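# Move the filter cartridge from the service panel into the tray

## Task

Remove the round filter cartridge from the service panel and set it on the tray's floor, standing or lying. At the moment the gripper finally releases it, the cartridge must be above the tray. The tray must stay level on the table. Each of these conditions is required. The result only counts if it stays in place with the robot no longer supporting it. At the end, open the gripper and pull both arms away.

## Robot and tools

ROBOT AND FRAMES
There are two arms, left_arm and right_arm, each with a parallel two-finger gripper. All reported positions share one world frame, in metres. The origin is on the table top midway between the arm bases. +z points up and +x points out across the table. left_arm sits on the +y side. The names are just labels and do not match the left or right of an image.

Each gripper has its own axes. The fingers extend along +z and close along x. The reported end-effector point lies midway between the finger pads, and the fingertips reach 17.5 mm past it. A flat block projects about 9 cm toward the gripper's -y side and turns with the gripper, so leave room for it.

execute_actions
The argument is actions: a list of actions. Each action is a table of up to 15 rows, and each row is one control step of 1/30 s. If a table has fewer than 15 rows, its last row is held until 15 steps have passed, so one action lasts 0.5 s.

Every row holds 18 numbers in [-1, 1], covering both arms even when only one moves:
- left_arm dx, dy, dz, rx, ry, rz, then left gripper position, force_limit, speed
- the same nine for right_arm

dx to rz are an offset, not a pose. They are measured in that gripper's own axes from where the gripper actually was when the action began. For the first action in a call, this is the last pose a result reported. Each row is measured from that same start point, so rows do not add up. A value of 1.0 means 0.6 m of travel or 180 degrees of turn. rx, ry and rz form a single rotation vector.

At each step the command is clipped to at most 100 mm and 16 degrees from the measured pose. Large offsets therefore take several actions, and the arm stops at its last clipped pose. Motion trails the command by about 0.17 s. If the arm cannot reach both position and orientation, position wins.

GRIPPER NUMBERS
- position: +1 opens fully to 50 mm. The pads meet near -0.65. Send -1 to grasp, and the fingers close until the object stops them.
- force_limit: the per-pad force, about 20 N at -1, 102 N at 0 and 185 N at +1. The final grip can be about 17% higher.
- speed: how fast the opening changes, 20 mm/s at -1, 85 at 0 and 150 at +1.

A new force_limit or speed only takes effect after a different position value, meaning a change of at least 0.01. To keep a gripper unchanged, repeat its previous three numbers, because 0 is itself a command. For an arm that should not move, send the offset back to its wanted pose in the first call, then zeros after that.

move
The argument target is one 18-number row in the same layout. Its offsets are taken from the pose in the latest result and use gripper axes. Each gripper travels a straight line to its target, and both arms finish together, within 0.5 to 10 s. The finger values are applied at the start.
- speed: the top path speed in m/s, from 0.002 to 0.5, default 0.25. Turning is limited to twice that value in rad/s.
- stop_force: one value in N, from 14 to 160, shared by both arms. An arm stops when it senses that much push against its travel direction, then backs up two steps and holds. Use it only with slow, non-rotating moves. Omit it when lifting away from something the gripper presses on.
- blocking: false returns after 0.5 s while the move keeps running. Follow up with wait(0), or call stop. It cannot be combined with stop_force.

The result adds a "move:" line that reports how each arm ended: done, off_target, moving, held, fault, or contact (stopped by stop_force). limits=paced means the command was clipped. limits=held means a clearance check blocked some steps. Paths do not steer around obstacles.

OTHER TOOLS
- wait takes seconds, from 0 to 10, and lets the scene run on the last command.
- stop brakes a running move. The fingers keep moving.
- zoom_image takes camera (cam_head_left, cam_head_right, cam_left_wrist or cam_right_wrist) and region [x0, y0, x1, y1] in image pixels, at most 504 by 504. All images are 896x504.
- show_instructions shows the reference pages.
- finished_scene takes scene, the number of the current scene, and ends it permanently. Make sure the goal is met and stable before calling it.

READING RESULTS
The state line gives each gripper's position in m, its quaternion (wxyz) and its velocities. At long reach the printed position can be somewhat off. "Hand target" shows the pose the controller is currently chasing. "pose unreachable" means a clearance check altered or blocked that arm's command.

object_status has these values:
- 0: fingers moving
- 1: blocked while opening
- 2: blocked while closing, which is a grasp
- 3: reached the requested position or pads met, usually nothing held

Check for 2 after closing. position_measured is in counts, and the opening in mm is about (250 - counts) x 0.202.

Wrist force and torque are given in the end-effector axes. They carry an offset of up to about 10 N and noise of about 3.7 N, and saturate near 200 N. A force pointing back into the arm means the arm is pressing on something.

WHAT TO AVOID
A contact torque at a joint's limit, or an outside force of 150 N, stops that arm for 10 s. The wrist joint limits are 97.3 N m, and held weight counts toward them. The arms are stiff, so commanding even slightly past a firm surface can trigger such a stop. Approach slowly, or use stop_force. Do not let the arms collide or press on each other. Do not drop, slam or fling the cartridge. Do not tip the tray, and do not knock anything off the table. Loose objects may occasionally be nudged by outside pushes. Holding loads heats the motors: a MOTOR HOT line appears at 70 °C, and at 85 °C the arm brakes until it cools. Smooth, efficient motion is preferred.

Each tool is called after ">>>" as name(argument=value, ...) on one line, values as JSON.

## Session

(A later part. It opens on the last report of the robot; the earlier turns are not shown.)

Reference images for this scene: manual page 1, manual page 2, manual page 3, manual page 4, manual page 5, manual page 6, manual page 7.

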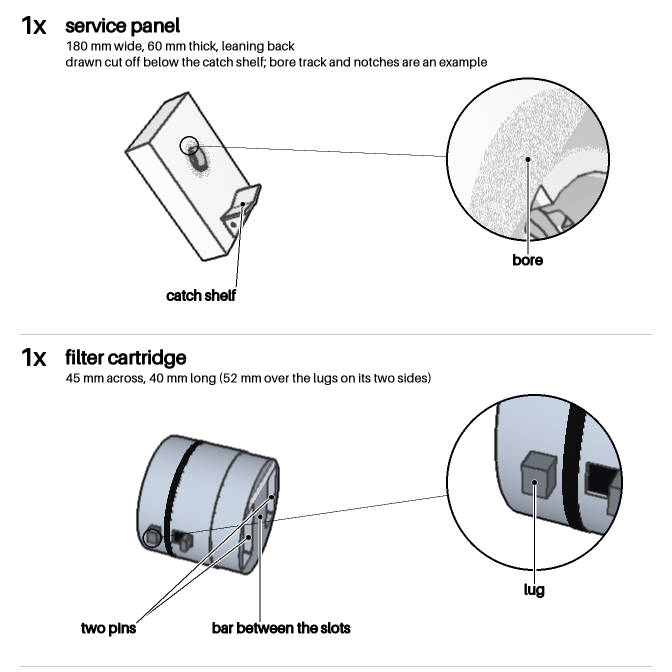

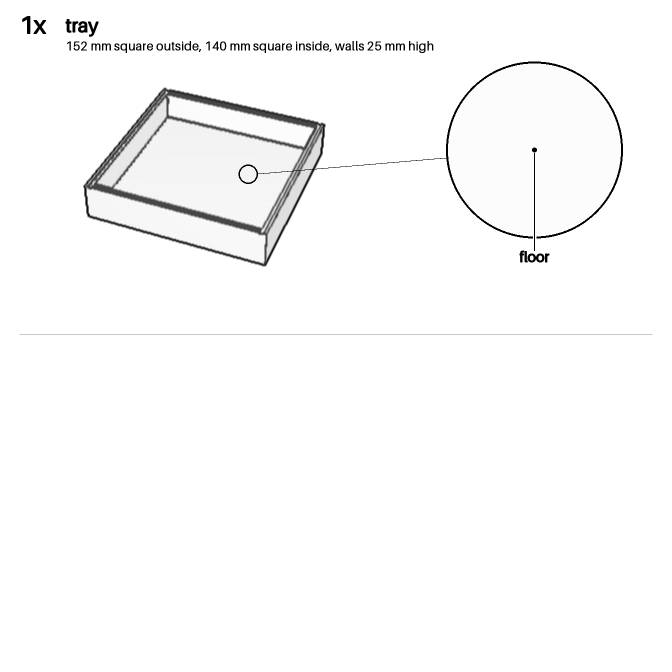

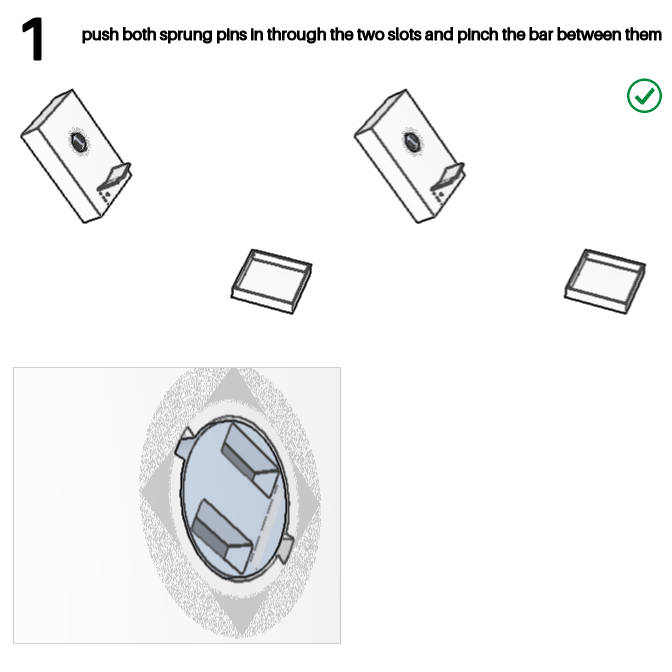

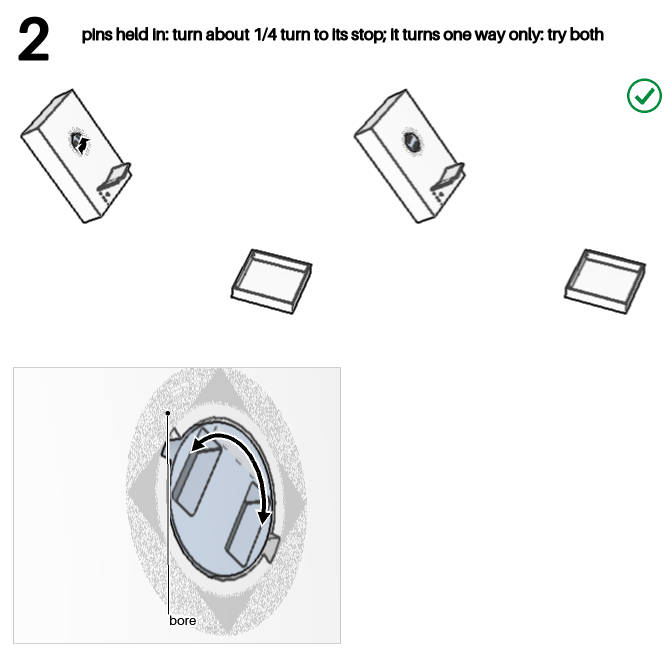

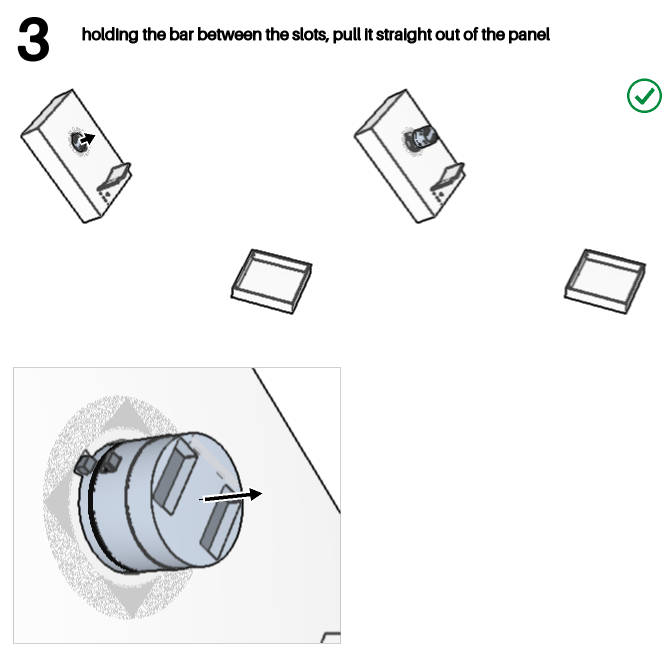

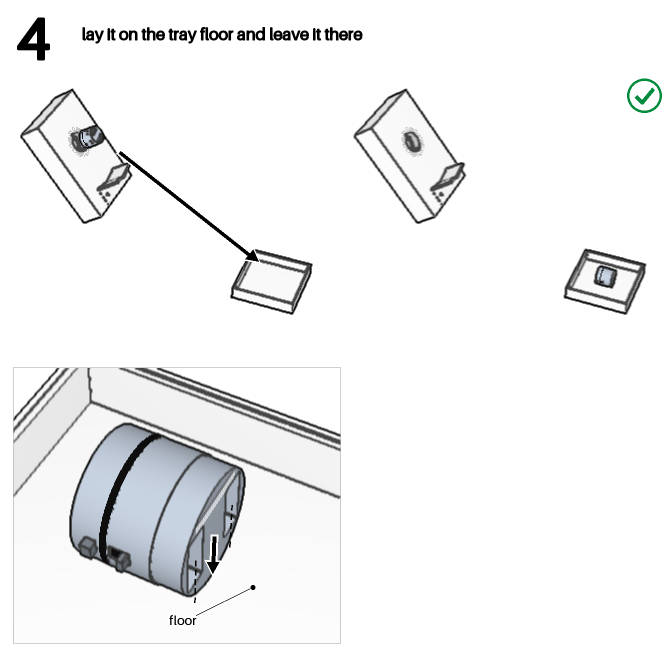

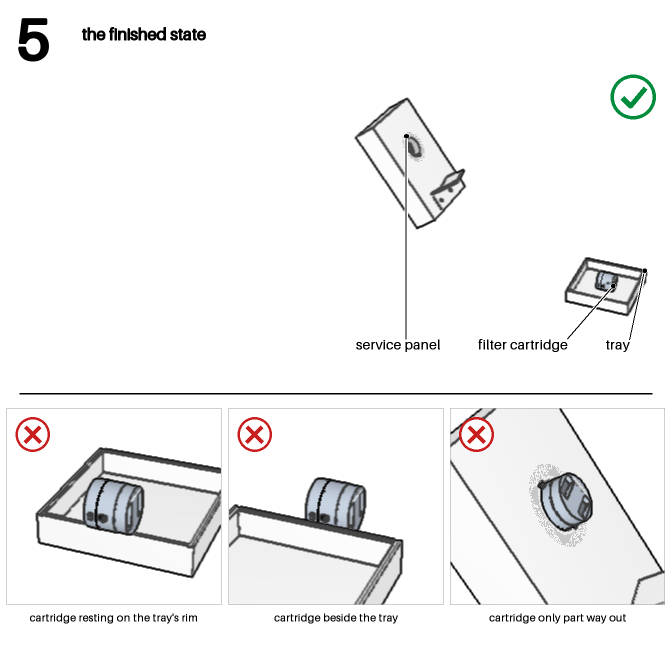

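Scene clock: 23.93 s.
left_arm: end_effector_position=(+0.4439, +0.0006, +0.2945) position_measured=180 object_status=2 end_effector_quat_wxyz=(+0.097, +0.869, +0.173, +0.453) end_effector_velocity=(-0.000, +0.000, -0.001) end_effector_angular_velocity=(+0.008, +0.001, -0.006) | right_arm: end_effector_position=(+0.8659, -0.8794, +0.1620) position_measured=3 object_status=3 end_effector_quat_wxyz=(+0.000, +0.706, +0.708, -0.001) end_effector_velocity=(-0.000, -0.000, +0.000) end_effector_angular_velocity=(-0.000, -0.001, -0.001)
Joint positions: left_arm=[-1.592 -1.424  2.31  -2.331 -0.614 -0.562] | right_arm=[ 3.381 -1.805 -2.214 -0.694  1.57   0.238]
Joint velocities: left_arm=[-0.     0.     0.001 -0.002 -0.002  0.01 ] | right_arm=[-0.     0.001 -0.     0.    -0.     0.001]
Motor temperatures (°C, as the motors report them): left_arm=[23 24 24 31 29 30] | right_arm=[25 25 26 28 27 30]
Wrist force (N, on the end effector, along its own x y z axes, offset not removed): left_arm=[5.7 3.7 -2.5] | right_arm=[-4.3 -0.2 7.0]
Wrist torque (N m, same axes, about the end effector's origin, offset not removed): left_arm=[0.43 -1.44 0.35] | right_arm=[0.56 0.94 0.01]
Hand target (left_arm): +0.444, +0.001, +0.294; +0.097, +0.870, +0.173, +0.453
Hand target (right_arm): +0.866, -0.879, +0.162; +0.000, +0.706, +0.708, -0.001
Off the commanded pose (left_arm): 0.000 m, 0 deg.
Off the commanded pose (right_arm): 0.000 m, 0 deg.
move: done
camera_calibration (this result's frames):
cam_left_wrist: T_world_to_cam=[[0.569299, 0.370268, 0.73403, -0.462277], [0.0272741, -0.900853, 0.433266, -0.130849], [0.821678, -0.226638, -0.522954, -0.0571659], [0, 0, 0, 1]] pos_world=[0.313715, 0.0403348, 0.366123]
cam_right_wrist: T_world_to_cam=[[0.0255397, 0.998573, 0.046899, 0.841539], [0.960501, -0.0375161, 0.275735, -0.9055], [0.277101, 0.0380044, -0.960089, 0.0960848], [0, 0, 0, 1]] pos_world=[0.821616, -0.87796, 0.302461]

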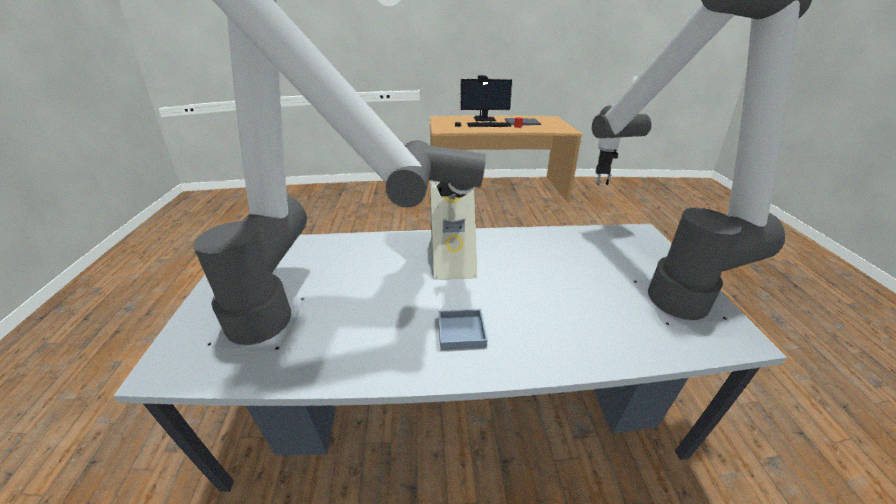

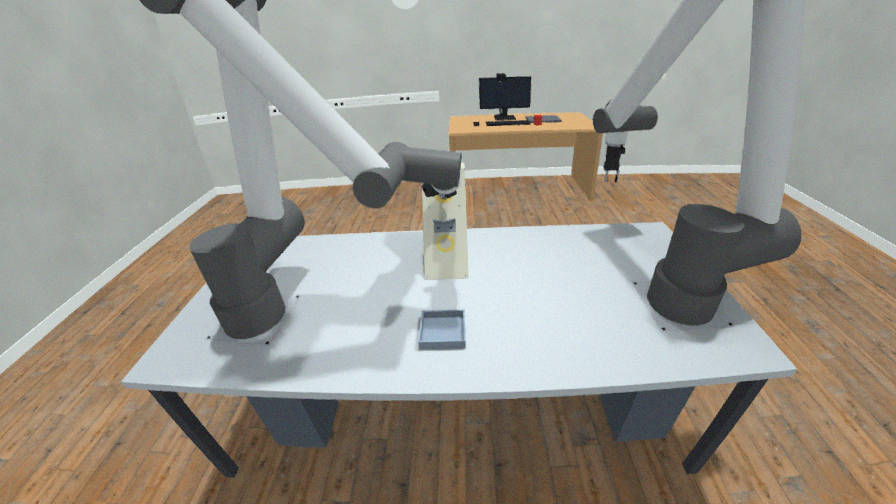

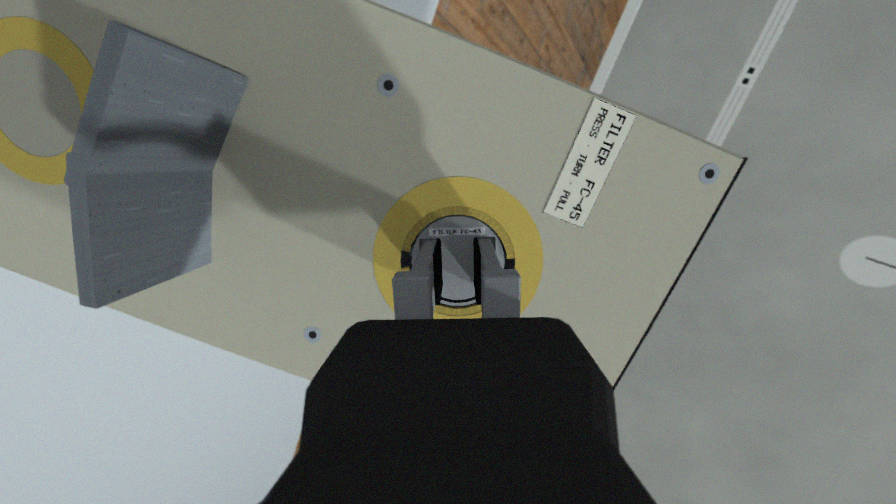

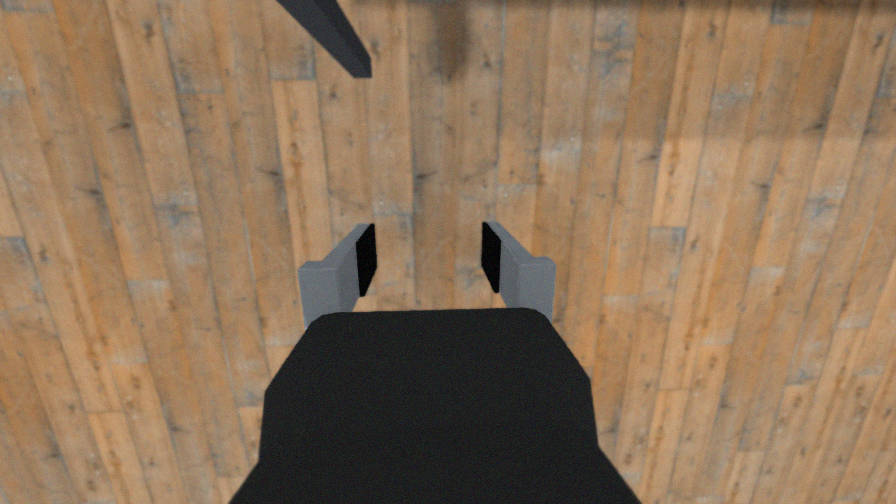

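>>> move(target=[0,0,0,0,0,0.027,-1,0,-0.5,0,0,0,0,0,0,1,0,0], speed=0.08)

>>> move(target=[0,0,-0.03,0,0,0,-1,0,-0.5,0,0,0,0,0,0,1,0,0], speed=0.012, stop_force=40)

Scene clock: 25.03 s.
left_arm: end_effector_position=(+0.4439, +0.0006, +0.2945) position_measured=180 object_status=2 end_effector_quat_wxyz=(+0.078, +0.876, +0.136, +0.456) end_effector_velocity=(+0.000, -0.000, +0.000) end_effector_angular_velocity=(+0.005, +0.001, -0.004) | right_arm: end_effector_position=(+0.8659, -0.8794, +0.1620) position_measured=3 object_status=3 end_effector_quat_wxyz=(+0.000, +0.706, +0.708, -0.001) end_effector_velocity=(+0.000, +0.000, +0.001) end_effector_angular_velocity=(+0.000, -0.001, -0.001)
Joint positions: left_arm=[-1.594 -1.421  2.31  -2.331 -0.614 -0.48 ] | right_arm=[ 3.381 -1.805 -2.214 -0.694  1.57   0.238]
Joint velocities: left_arm=[ 0.001  0.     0.    -0.002 -0.001  0.008] | right_arm=[ 0.     0.001  0.    -0.     0.     0.001]
Motor temperatures (°C, as the motors report them): left_arm=[23 24 24 31 29 30] | right_arm=[25 25 26 28 27 30]
Wrist force (N, on the end effector, along its own x y z axes, offset not removed): left_arm=[0.5 1.7 -4.6] | right_arm=[-3.2 -3.3 2.6]
Wrist torque (N m, same axes, about the end effector's origin, offset not removed): left_arm=[0.14 -0.74 0.63] | right_arm=[-0.29 0.79 0.01]
Hand target (left_arm): +0.444, +0.001, +0.294; +0.078, +0.876, +0.136, +0.456
Hand target (right_arm): +0.866, -0.879, +0.162; +0.000, +0.706, +0.708, -0.001
Off the commanded pose (left_arm): 0.000 m, 0 deg.
Off the commanded pose (right_arm): 0.000 m, 0 deg.
move: done
camera_calibration (this result's frames):
cam_left_wrist: T_world_to_cam=[[0.584427, 0.290917, 0.757504, -0.475875], [-0.0171746, -0.92888, 0.369983, -0.0925254], [0.811264, -0.229238, -0.537866, -0.0481394], [0, 0, 0, 1]] pos_world=[0.315579, 0.0414596, 0.368817]
cam_right_wrist: T_world_to_cam=[[0.0255398, 0.998573, 0.046899, 0.841539], [0.960501, -0.0375162, 0.275735, -0.9055], [0.277101, 0.0380043, -0.960089, 0.0960847], [0, 0, 0, 1]] pos_world=[0.821616, -0.87796, 0.302461]

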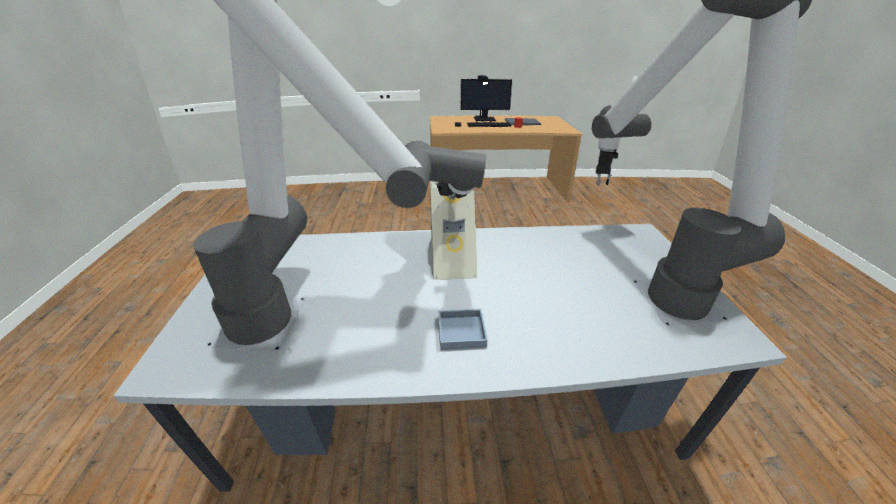

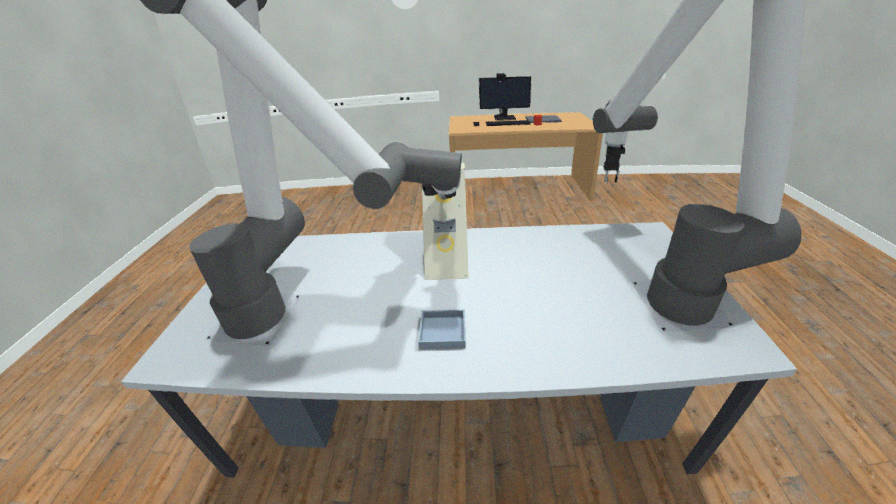

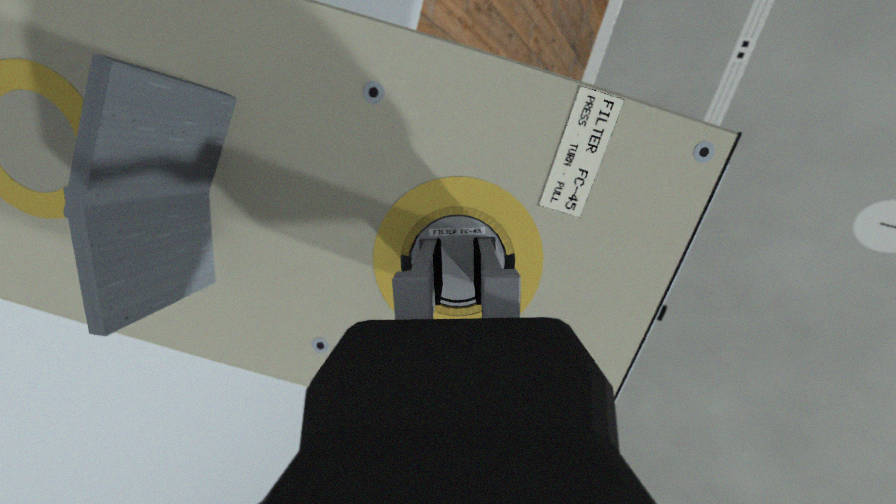

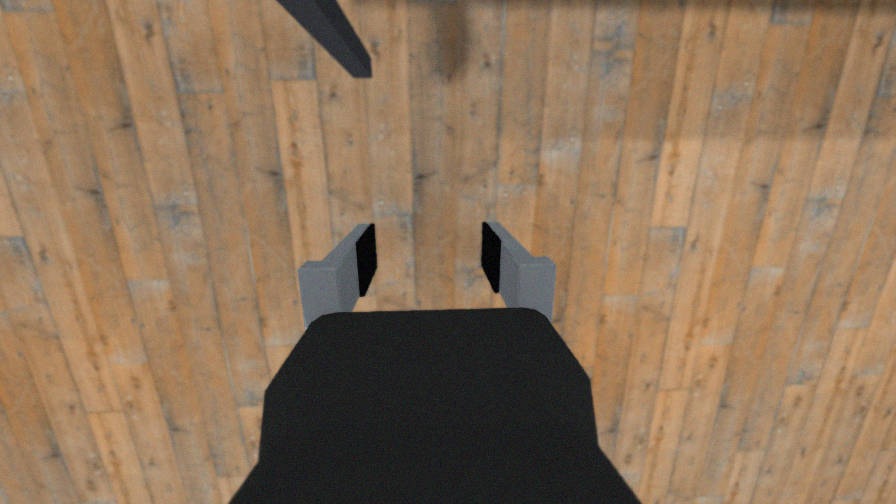

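Scene clock: 26.77 s.
left_arm: end_effector_position=(+0.4292, +0.0008, +0.3047) position_measured=180 object_status=2 end_effector_quat_wxyz=(+0.078, +0.876, +0.136, +0.456) end_effector_velocity=(-0.001, +0.000, +0.001) end_effector_angular_velocity=(+0.000, +0.000, +0.000) | right_arm: end_effector_position=(+0.8659, -0.8794, +0.1620) position_measured=3 object_status=3 end_effector_quat_wxyz=(+0.000, +0.706, +0.708, -0.001) end_effector_velocity=(+0.001, -0.000, +0.001) end_effector_angular_velocity=(-0.000, -0.002, -0.001)
Joint positions: left_arm=[-1.613 -1.441  2.303 -2.277 -0.617 -0.514] | right_arm=[ 3.381 -1.805 -2.214 -0.694  1.57   0.238]
Joint velocities: left_arm=[-0.002 -0.002 -0.001  0.005 -0.    -0.003] | right_arm=[-0.     0.001  0.001  0.    -0.001  0.001]
Motor temperatures (°C, as the motors report them): left_arm=[23 24 24 31 29 30] | right_arm=[25 25 26 28 27 30]
Wrist force (N, on the end effector, along its own x y z axes, offset not removed): left_arm=[0.6 -0.4 -0.9] | right_arm=[-3.6 -2.4 4.1]
Wrist torque (N m, same axes, about the end effector's origin, offset not removed): left_arm=[-0.37 -0.58 0.59] | right_arm=[0.05 0.84 0.07]
Hand target (left_arm): +0.429, +0.001, +0.305; +0.078, +0.876, +0.136, +0.456
Hand target (right_arm): +0.866, -0.879, +0.162; +0.000, +0.706, +0.708, -0.001
Off the commanded pose (left_arm): 0.000 m, 0 deg.
Off the commanded pose (right_arm): 0.000 m, 0 deg.
move: done
camera_calibration (this result's frames):
cam_left_wrist: T_world_to_cam=[[0.584449, 0.290907, 0.757491, -0.475069], [-0.0171408, -0.928891, 0.369957, -0.0963424], [0.81125, -0.229205, -0.537903, -0.0306916], [0, 0, 0, 1]] pos_world=[0.300901, 0.0416747, 0.378994]
cam_right_wrist: T_world_to_cam=[[0.0255398, 0.998573, 0.0468989, 0.841539], [0.960501, -0.0375162, 0.275735, -0.9055], [0.277101, 0.0380043, -0.960089, 0.0960847], [0, 0, 0, 1]] pos_world=[0.821616, -0.87796, 0.302461]

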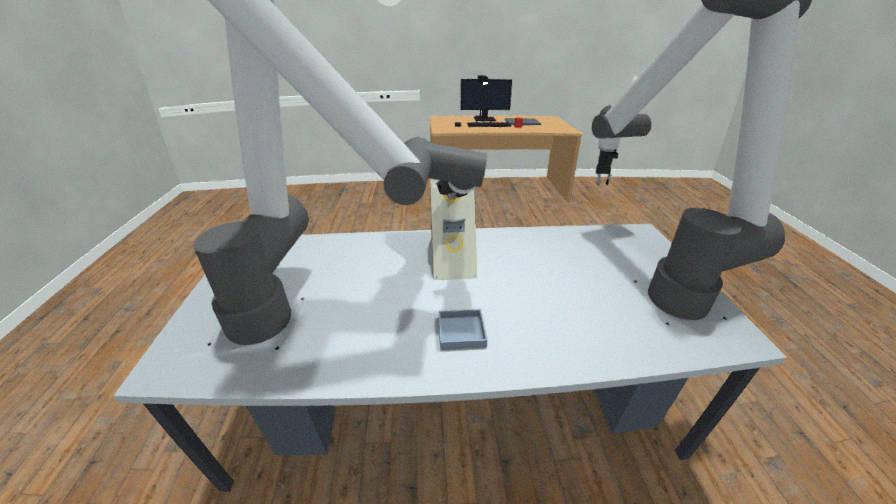

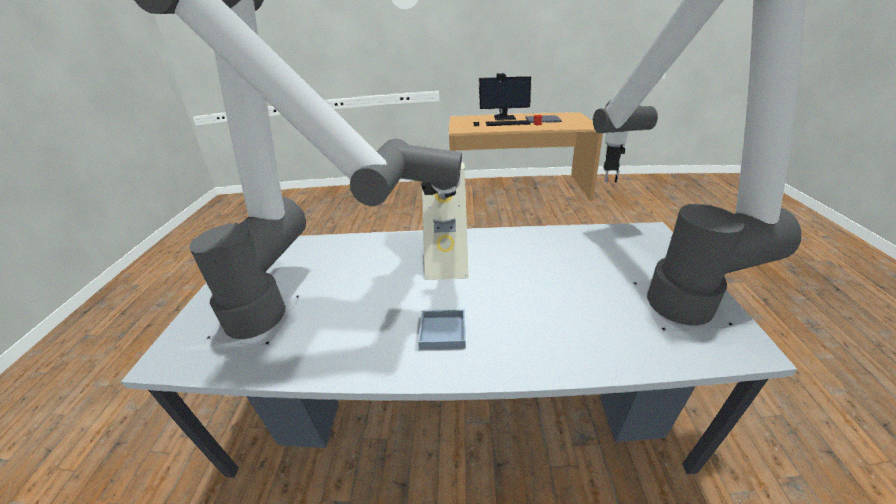

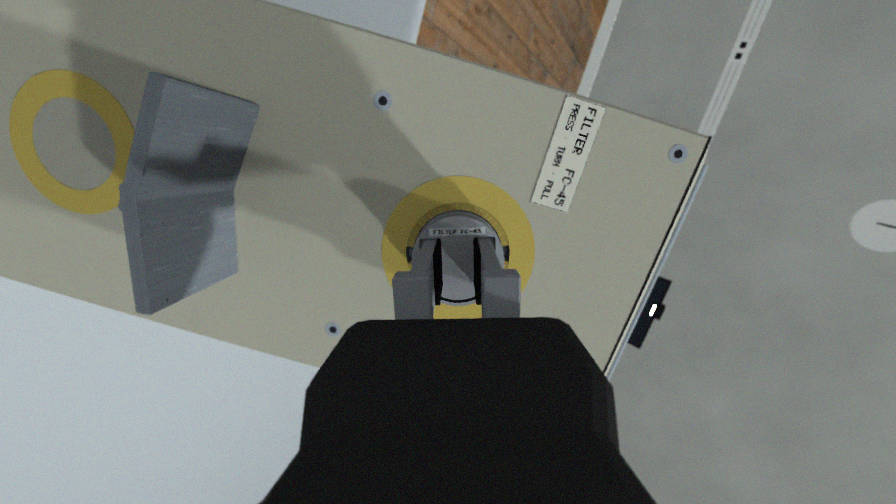

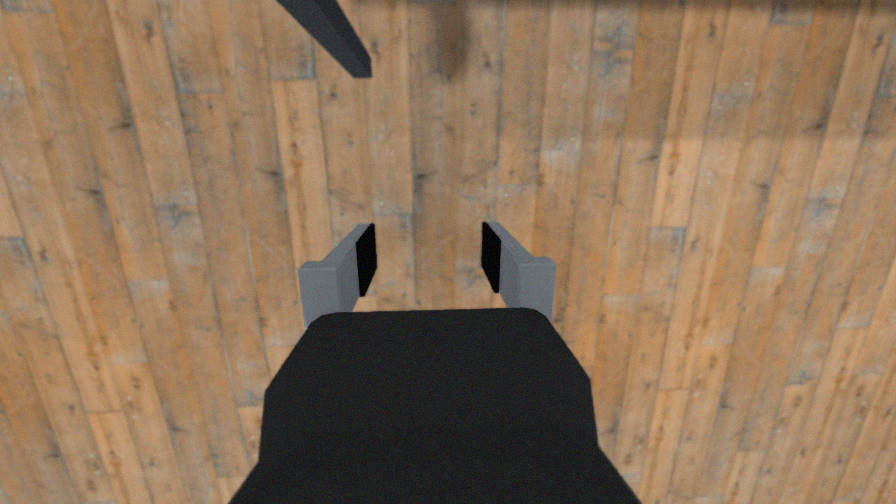

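>>> move(target=[0,0,-0.09,0,0,0,-1,0,-0.5,0,0,0,0,0,0,1,0,0], speed=0.04, stop_force=40)

Scene clock: 28.90 s.
left_arm: end_effector_position=(+0.3849, +0.0014, +0.3354) position_measured=180 object_status=2 end_effector_quat_wxyz=(+0.078, +0.876, +0.136, +0.456) end_effector_velocity=(-0.001, +0.000, +0.001) end_effector_angular_velocity=(+0.001, -0.000, +0.000) | right_arm: end_effector_position=(+0.8659, -0.8794, +0.1620) position_measured=3 object_status=3 end_effector_quat_wxyz=(+0.000, +0.706, +0.708, -0.001) end_effector_velocity=(-0.000, -0.000, -0.001) end_effector_angular_velocity=(-0.000, +0.001, +0.000)
Joint positions: left_arm=[-1.672 -1.493  2.278 -2.118 -0.629 -0.614] | right_arm=[ 3.381 -1.805 -2.214 -0.694  1.57   0.238]
Joint velocities: left_arm=[-0.001 -0.001 -0.001  0.005 -0.    -0.003] | right_arm=[-0.    -0.001 -0.     0.    -0.    -0.   ]
Motor temperatures (°C, as the motors report them): left_arm=[23 24 24 31 29 30] | right_arm=[25 25 26 28 27 30]
Wrist force (N, on the end effector, along its own x y z axes, offset not removed): left_arm=[1.2 2.6 -2.8] | right_arm=[-6.5 -0.4 2.6]
Wrist torque (N m, same axes, about the end effector's origin, offset not removed): left_arm=[0.14 -0.75 0.53] | right_arm=[0.41 1.52 0.11]
Hand target (left_arm): +0.385, +0.001, +0.335; +0.078, +0.876, +0.136, +0.456
Hand target (right_arm): +0.866, -0.879, +0.162; +0.000, +0.706, +0.708, -0.001
Off the commanded pose (left_arm): 0.000 m, 0 deg.
Off the commanded pose (right_arm): 0.000 m, 0 deg.
move: done
camera_calibration (this result's frames):
cam_left_wrist: T_world_to_cam=[[0.584491, 0.290874, 0.757471, -0.472637], [-0.0170197, -0.928935, 0.369851, -0.107834], [0.811222, -0.229066, -0.538003, 0.0218848], [0, 0, 0, 1]] pos_world=[0.256664, 0.0423208, 0.409666]
cam_right_wrist: T_world_to_cam=[[0.0255398, 0.998573, 0.0468991, 0.841539], [0.960501, -0.0375163, 0.275735, -0.9055], [0.277101, 0.0380044, -0.960089, 0.0960847], [0, 0, 0, 1]] pos_world=[0.821616, -0.87796, 0.302461]

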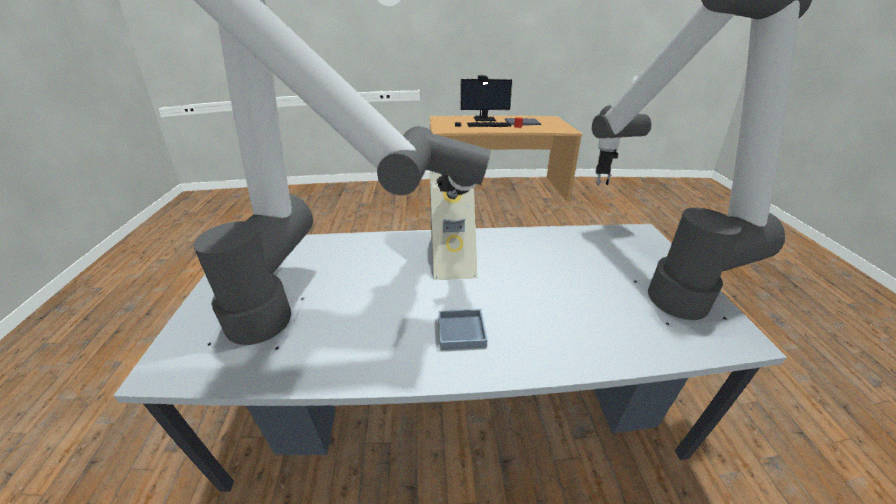

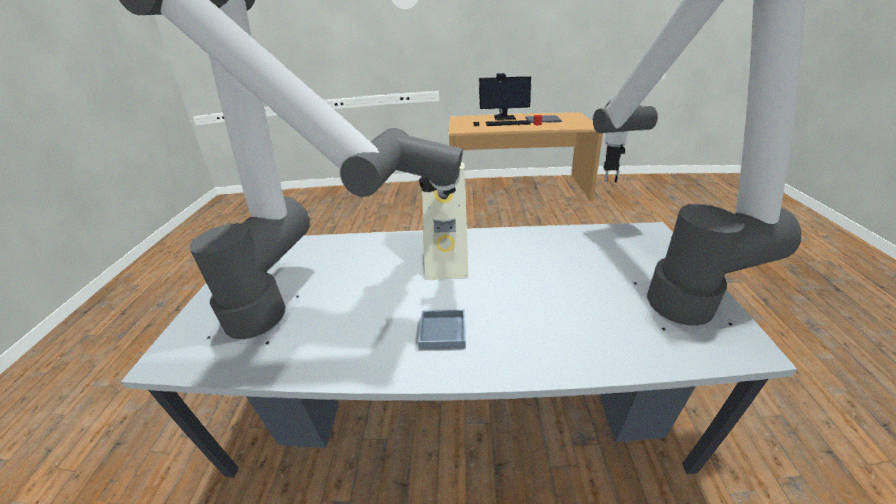

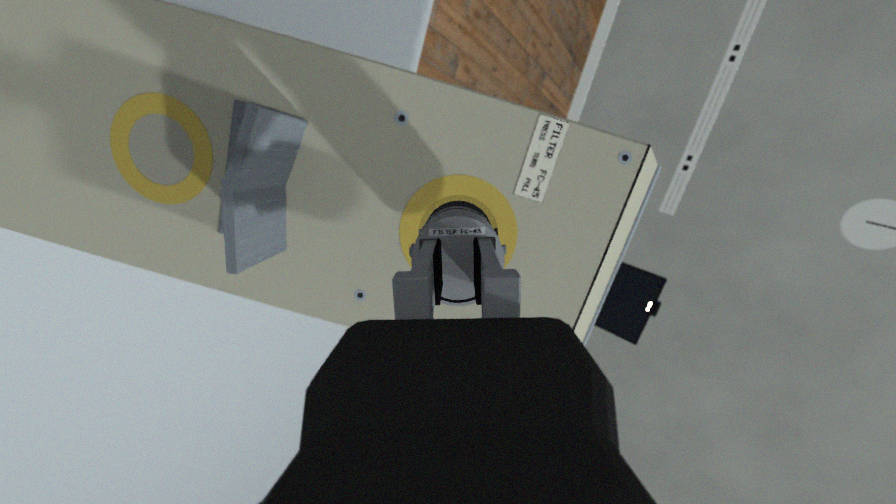

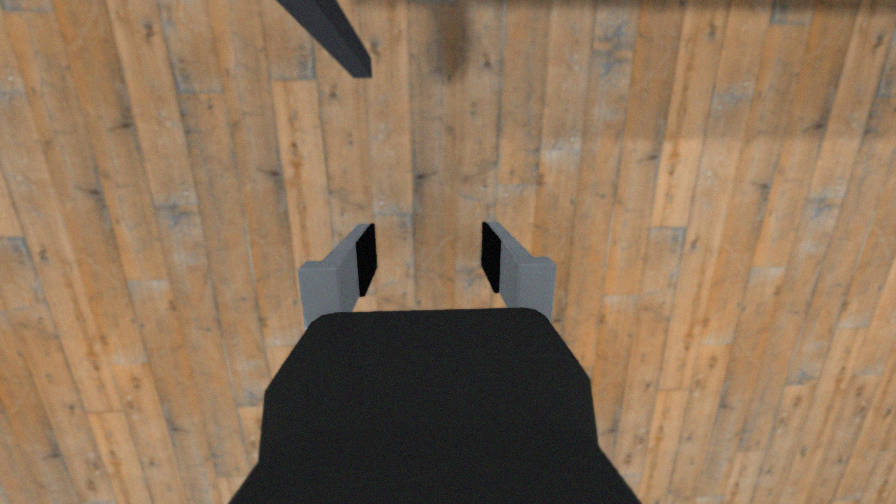

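>>> move(target=[-0.658,-0.215,-0.421,0.0973,-0.290,0,-1,0,-0.5,0,0,0,0,0,0,1,0,0], speed=0.2)

Scene clock: 32.03 s.
left_arm: end_effector_position=(-0.0595, +0.0055, +0.1389) position_measured=180 object_status=2 end_effector_quat_wxyz=(-0.001, +0.988, +0.154, +0.001) end_effector_velocity=(-0.002, -0.000, -0.001) end_effector_angular_velocity=(-0.000, +0.003, -0.000) | right_arm: end_effector_position=(+0.8659, -0.8794, +0.1620) position_measured=3 object_status=3 end_effector_quat_wxyz=(+0.000, +0.706, +0.708, -0.001) end_effector_velocity=(-0.000, -0.000, +0.000) end_effector_angular_velocity=(+0.000, -0.001, +0.000)
Joint positions: left_arm=[-1.87  -1.387  2.336 -2.518 -1.57  -0.69 ] | right_arm=[ 3.381 -1.805 -2.214 -0.694  1.57   0.238]
Joint velocities: left_arm=[-0.001  0.001  0.001 -0.003 -0.003 -0.   ] | right_arm=[-0.     0.    -0.     0.001  0.    -0.   ]
Motor temperatures (°C, as the motors report them): left_arm=[23 24 24 31 29 30] | right_arm=[25 25 26 28 27 30]
Wrist force (N, on the end effector, along its own x y z axes, offset not removed): left_arm=[2.8 1.1 2.1] | right_arm=[-6.6 -4.1 1.7]
Wrist torque (N m, same axes, about the end effector's origin, offset not removed): left_arm=[-0.23 -0.53 0.49] | right_arm=[-0.36 1.44 0.12]
Hand target (left_arm): -0.060, +0.005, +0.139; -0.001, +0.988, +0.154, +0.001
Hand target (right_arm): +0.866, -0.879, +0.162; +0.000, +0.706, +0.708, -0.001
Off the commanded pose (left_arm): 0.001 m, 0 deg.
Off the commanded pose (right_arm): 0.000 m, 0 deg.
move: done
camera_calibration (this result's frames):
cam_left_wrist: T_world_to_cam=[[0.957411, 0.28574, -0.0414346, 0.0679717], [0.287872, -0.933647, 0.21315, 0.000955781], [0.0222202, -0.216, -0.97614, 0.291523], [0, 0, 0, 1]] pos_world=[-0.0718298, 0.0444392, 0.28718]
cam_right_wrist: T_world_to_cam=[[0.0255398, 0.998573, 0.046899, 0.841539], [0.960501, -0.0375162, 0.275735, -0.9055], [0.277101, 0.0380043, -0.960089, 0.0960847], [0, 0, 0, 1]] pos_world=[0.821616, -0.87796, 0.302461]

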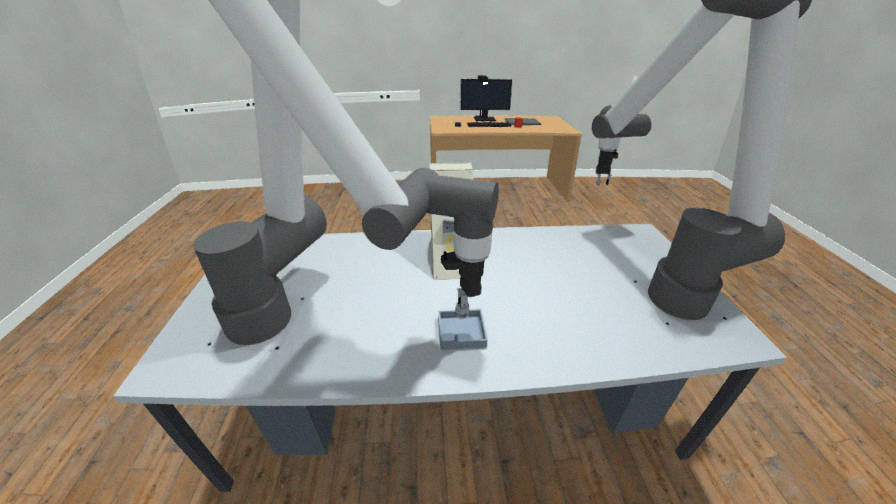

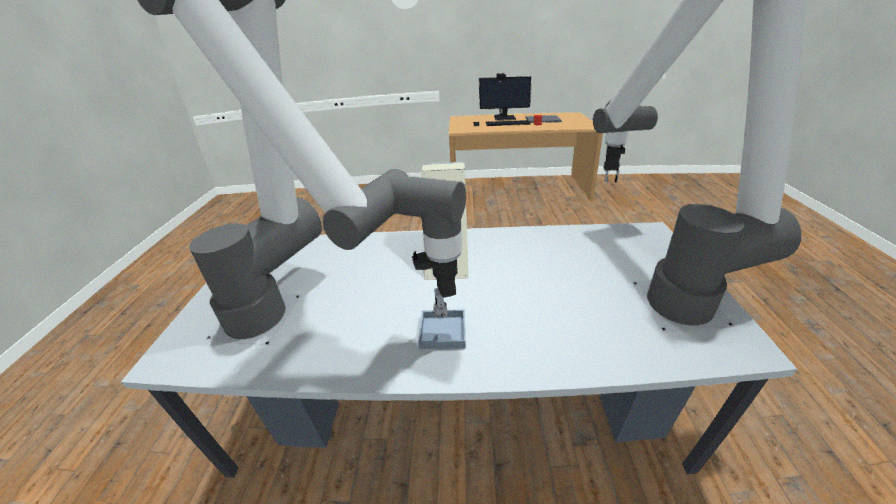

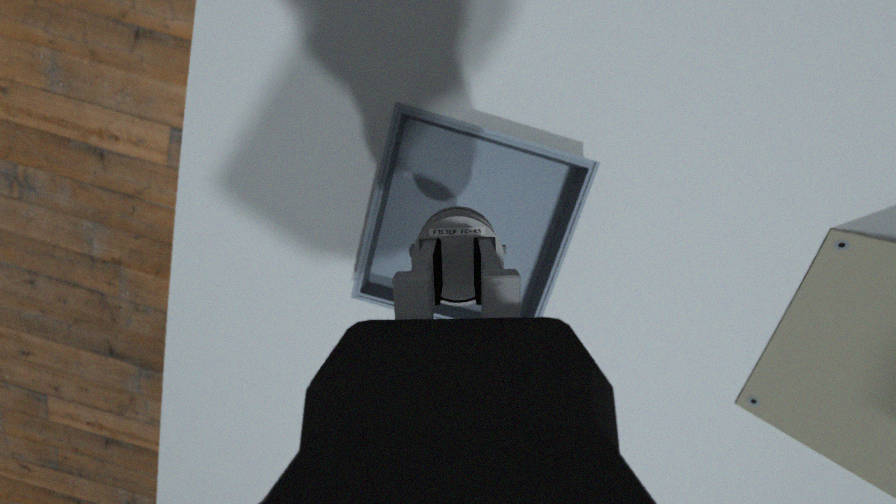

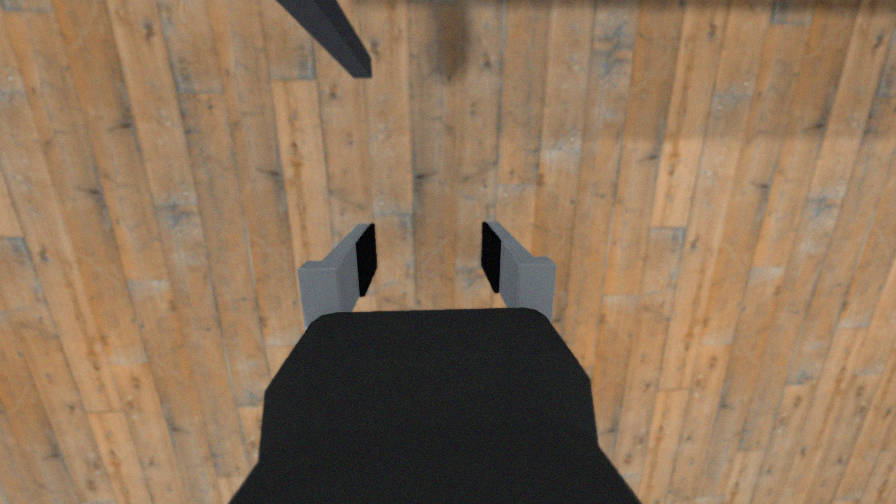

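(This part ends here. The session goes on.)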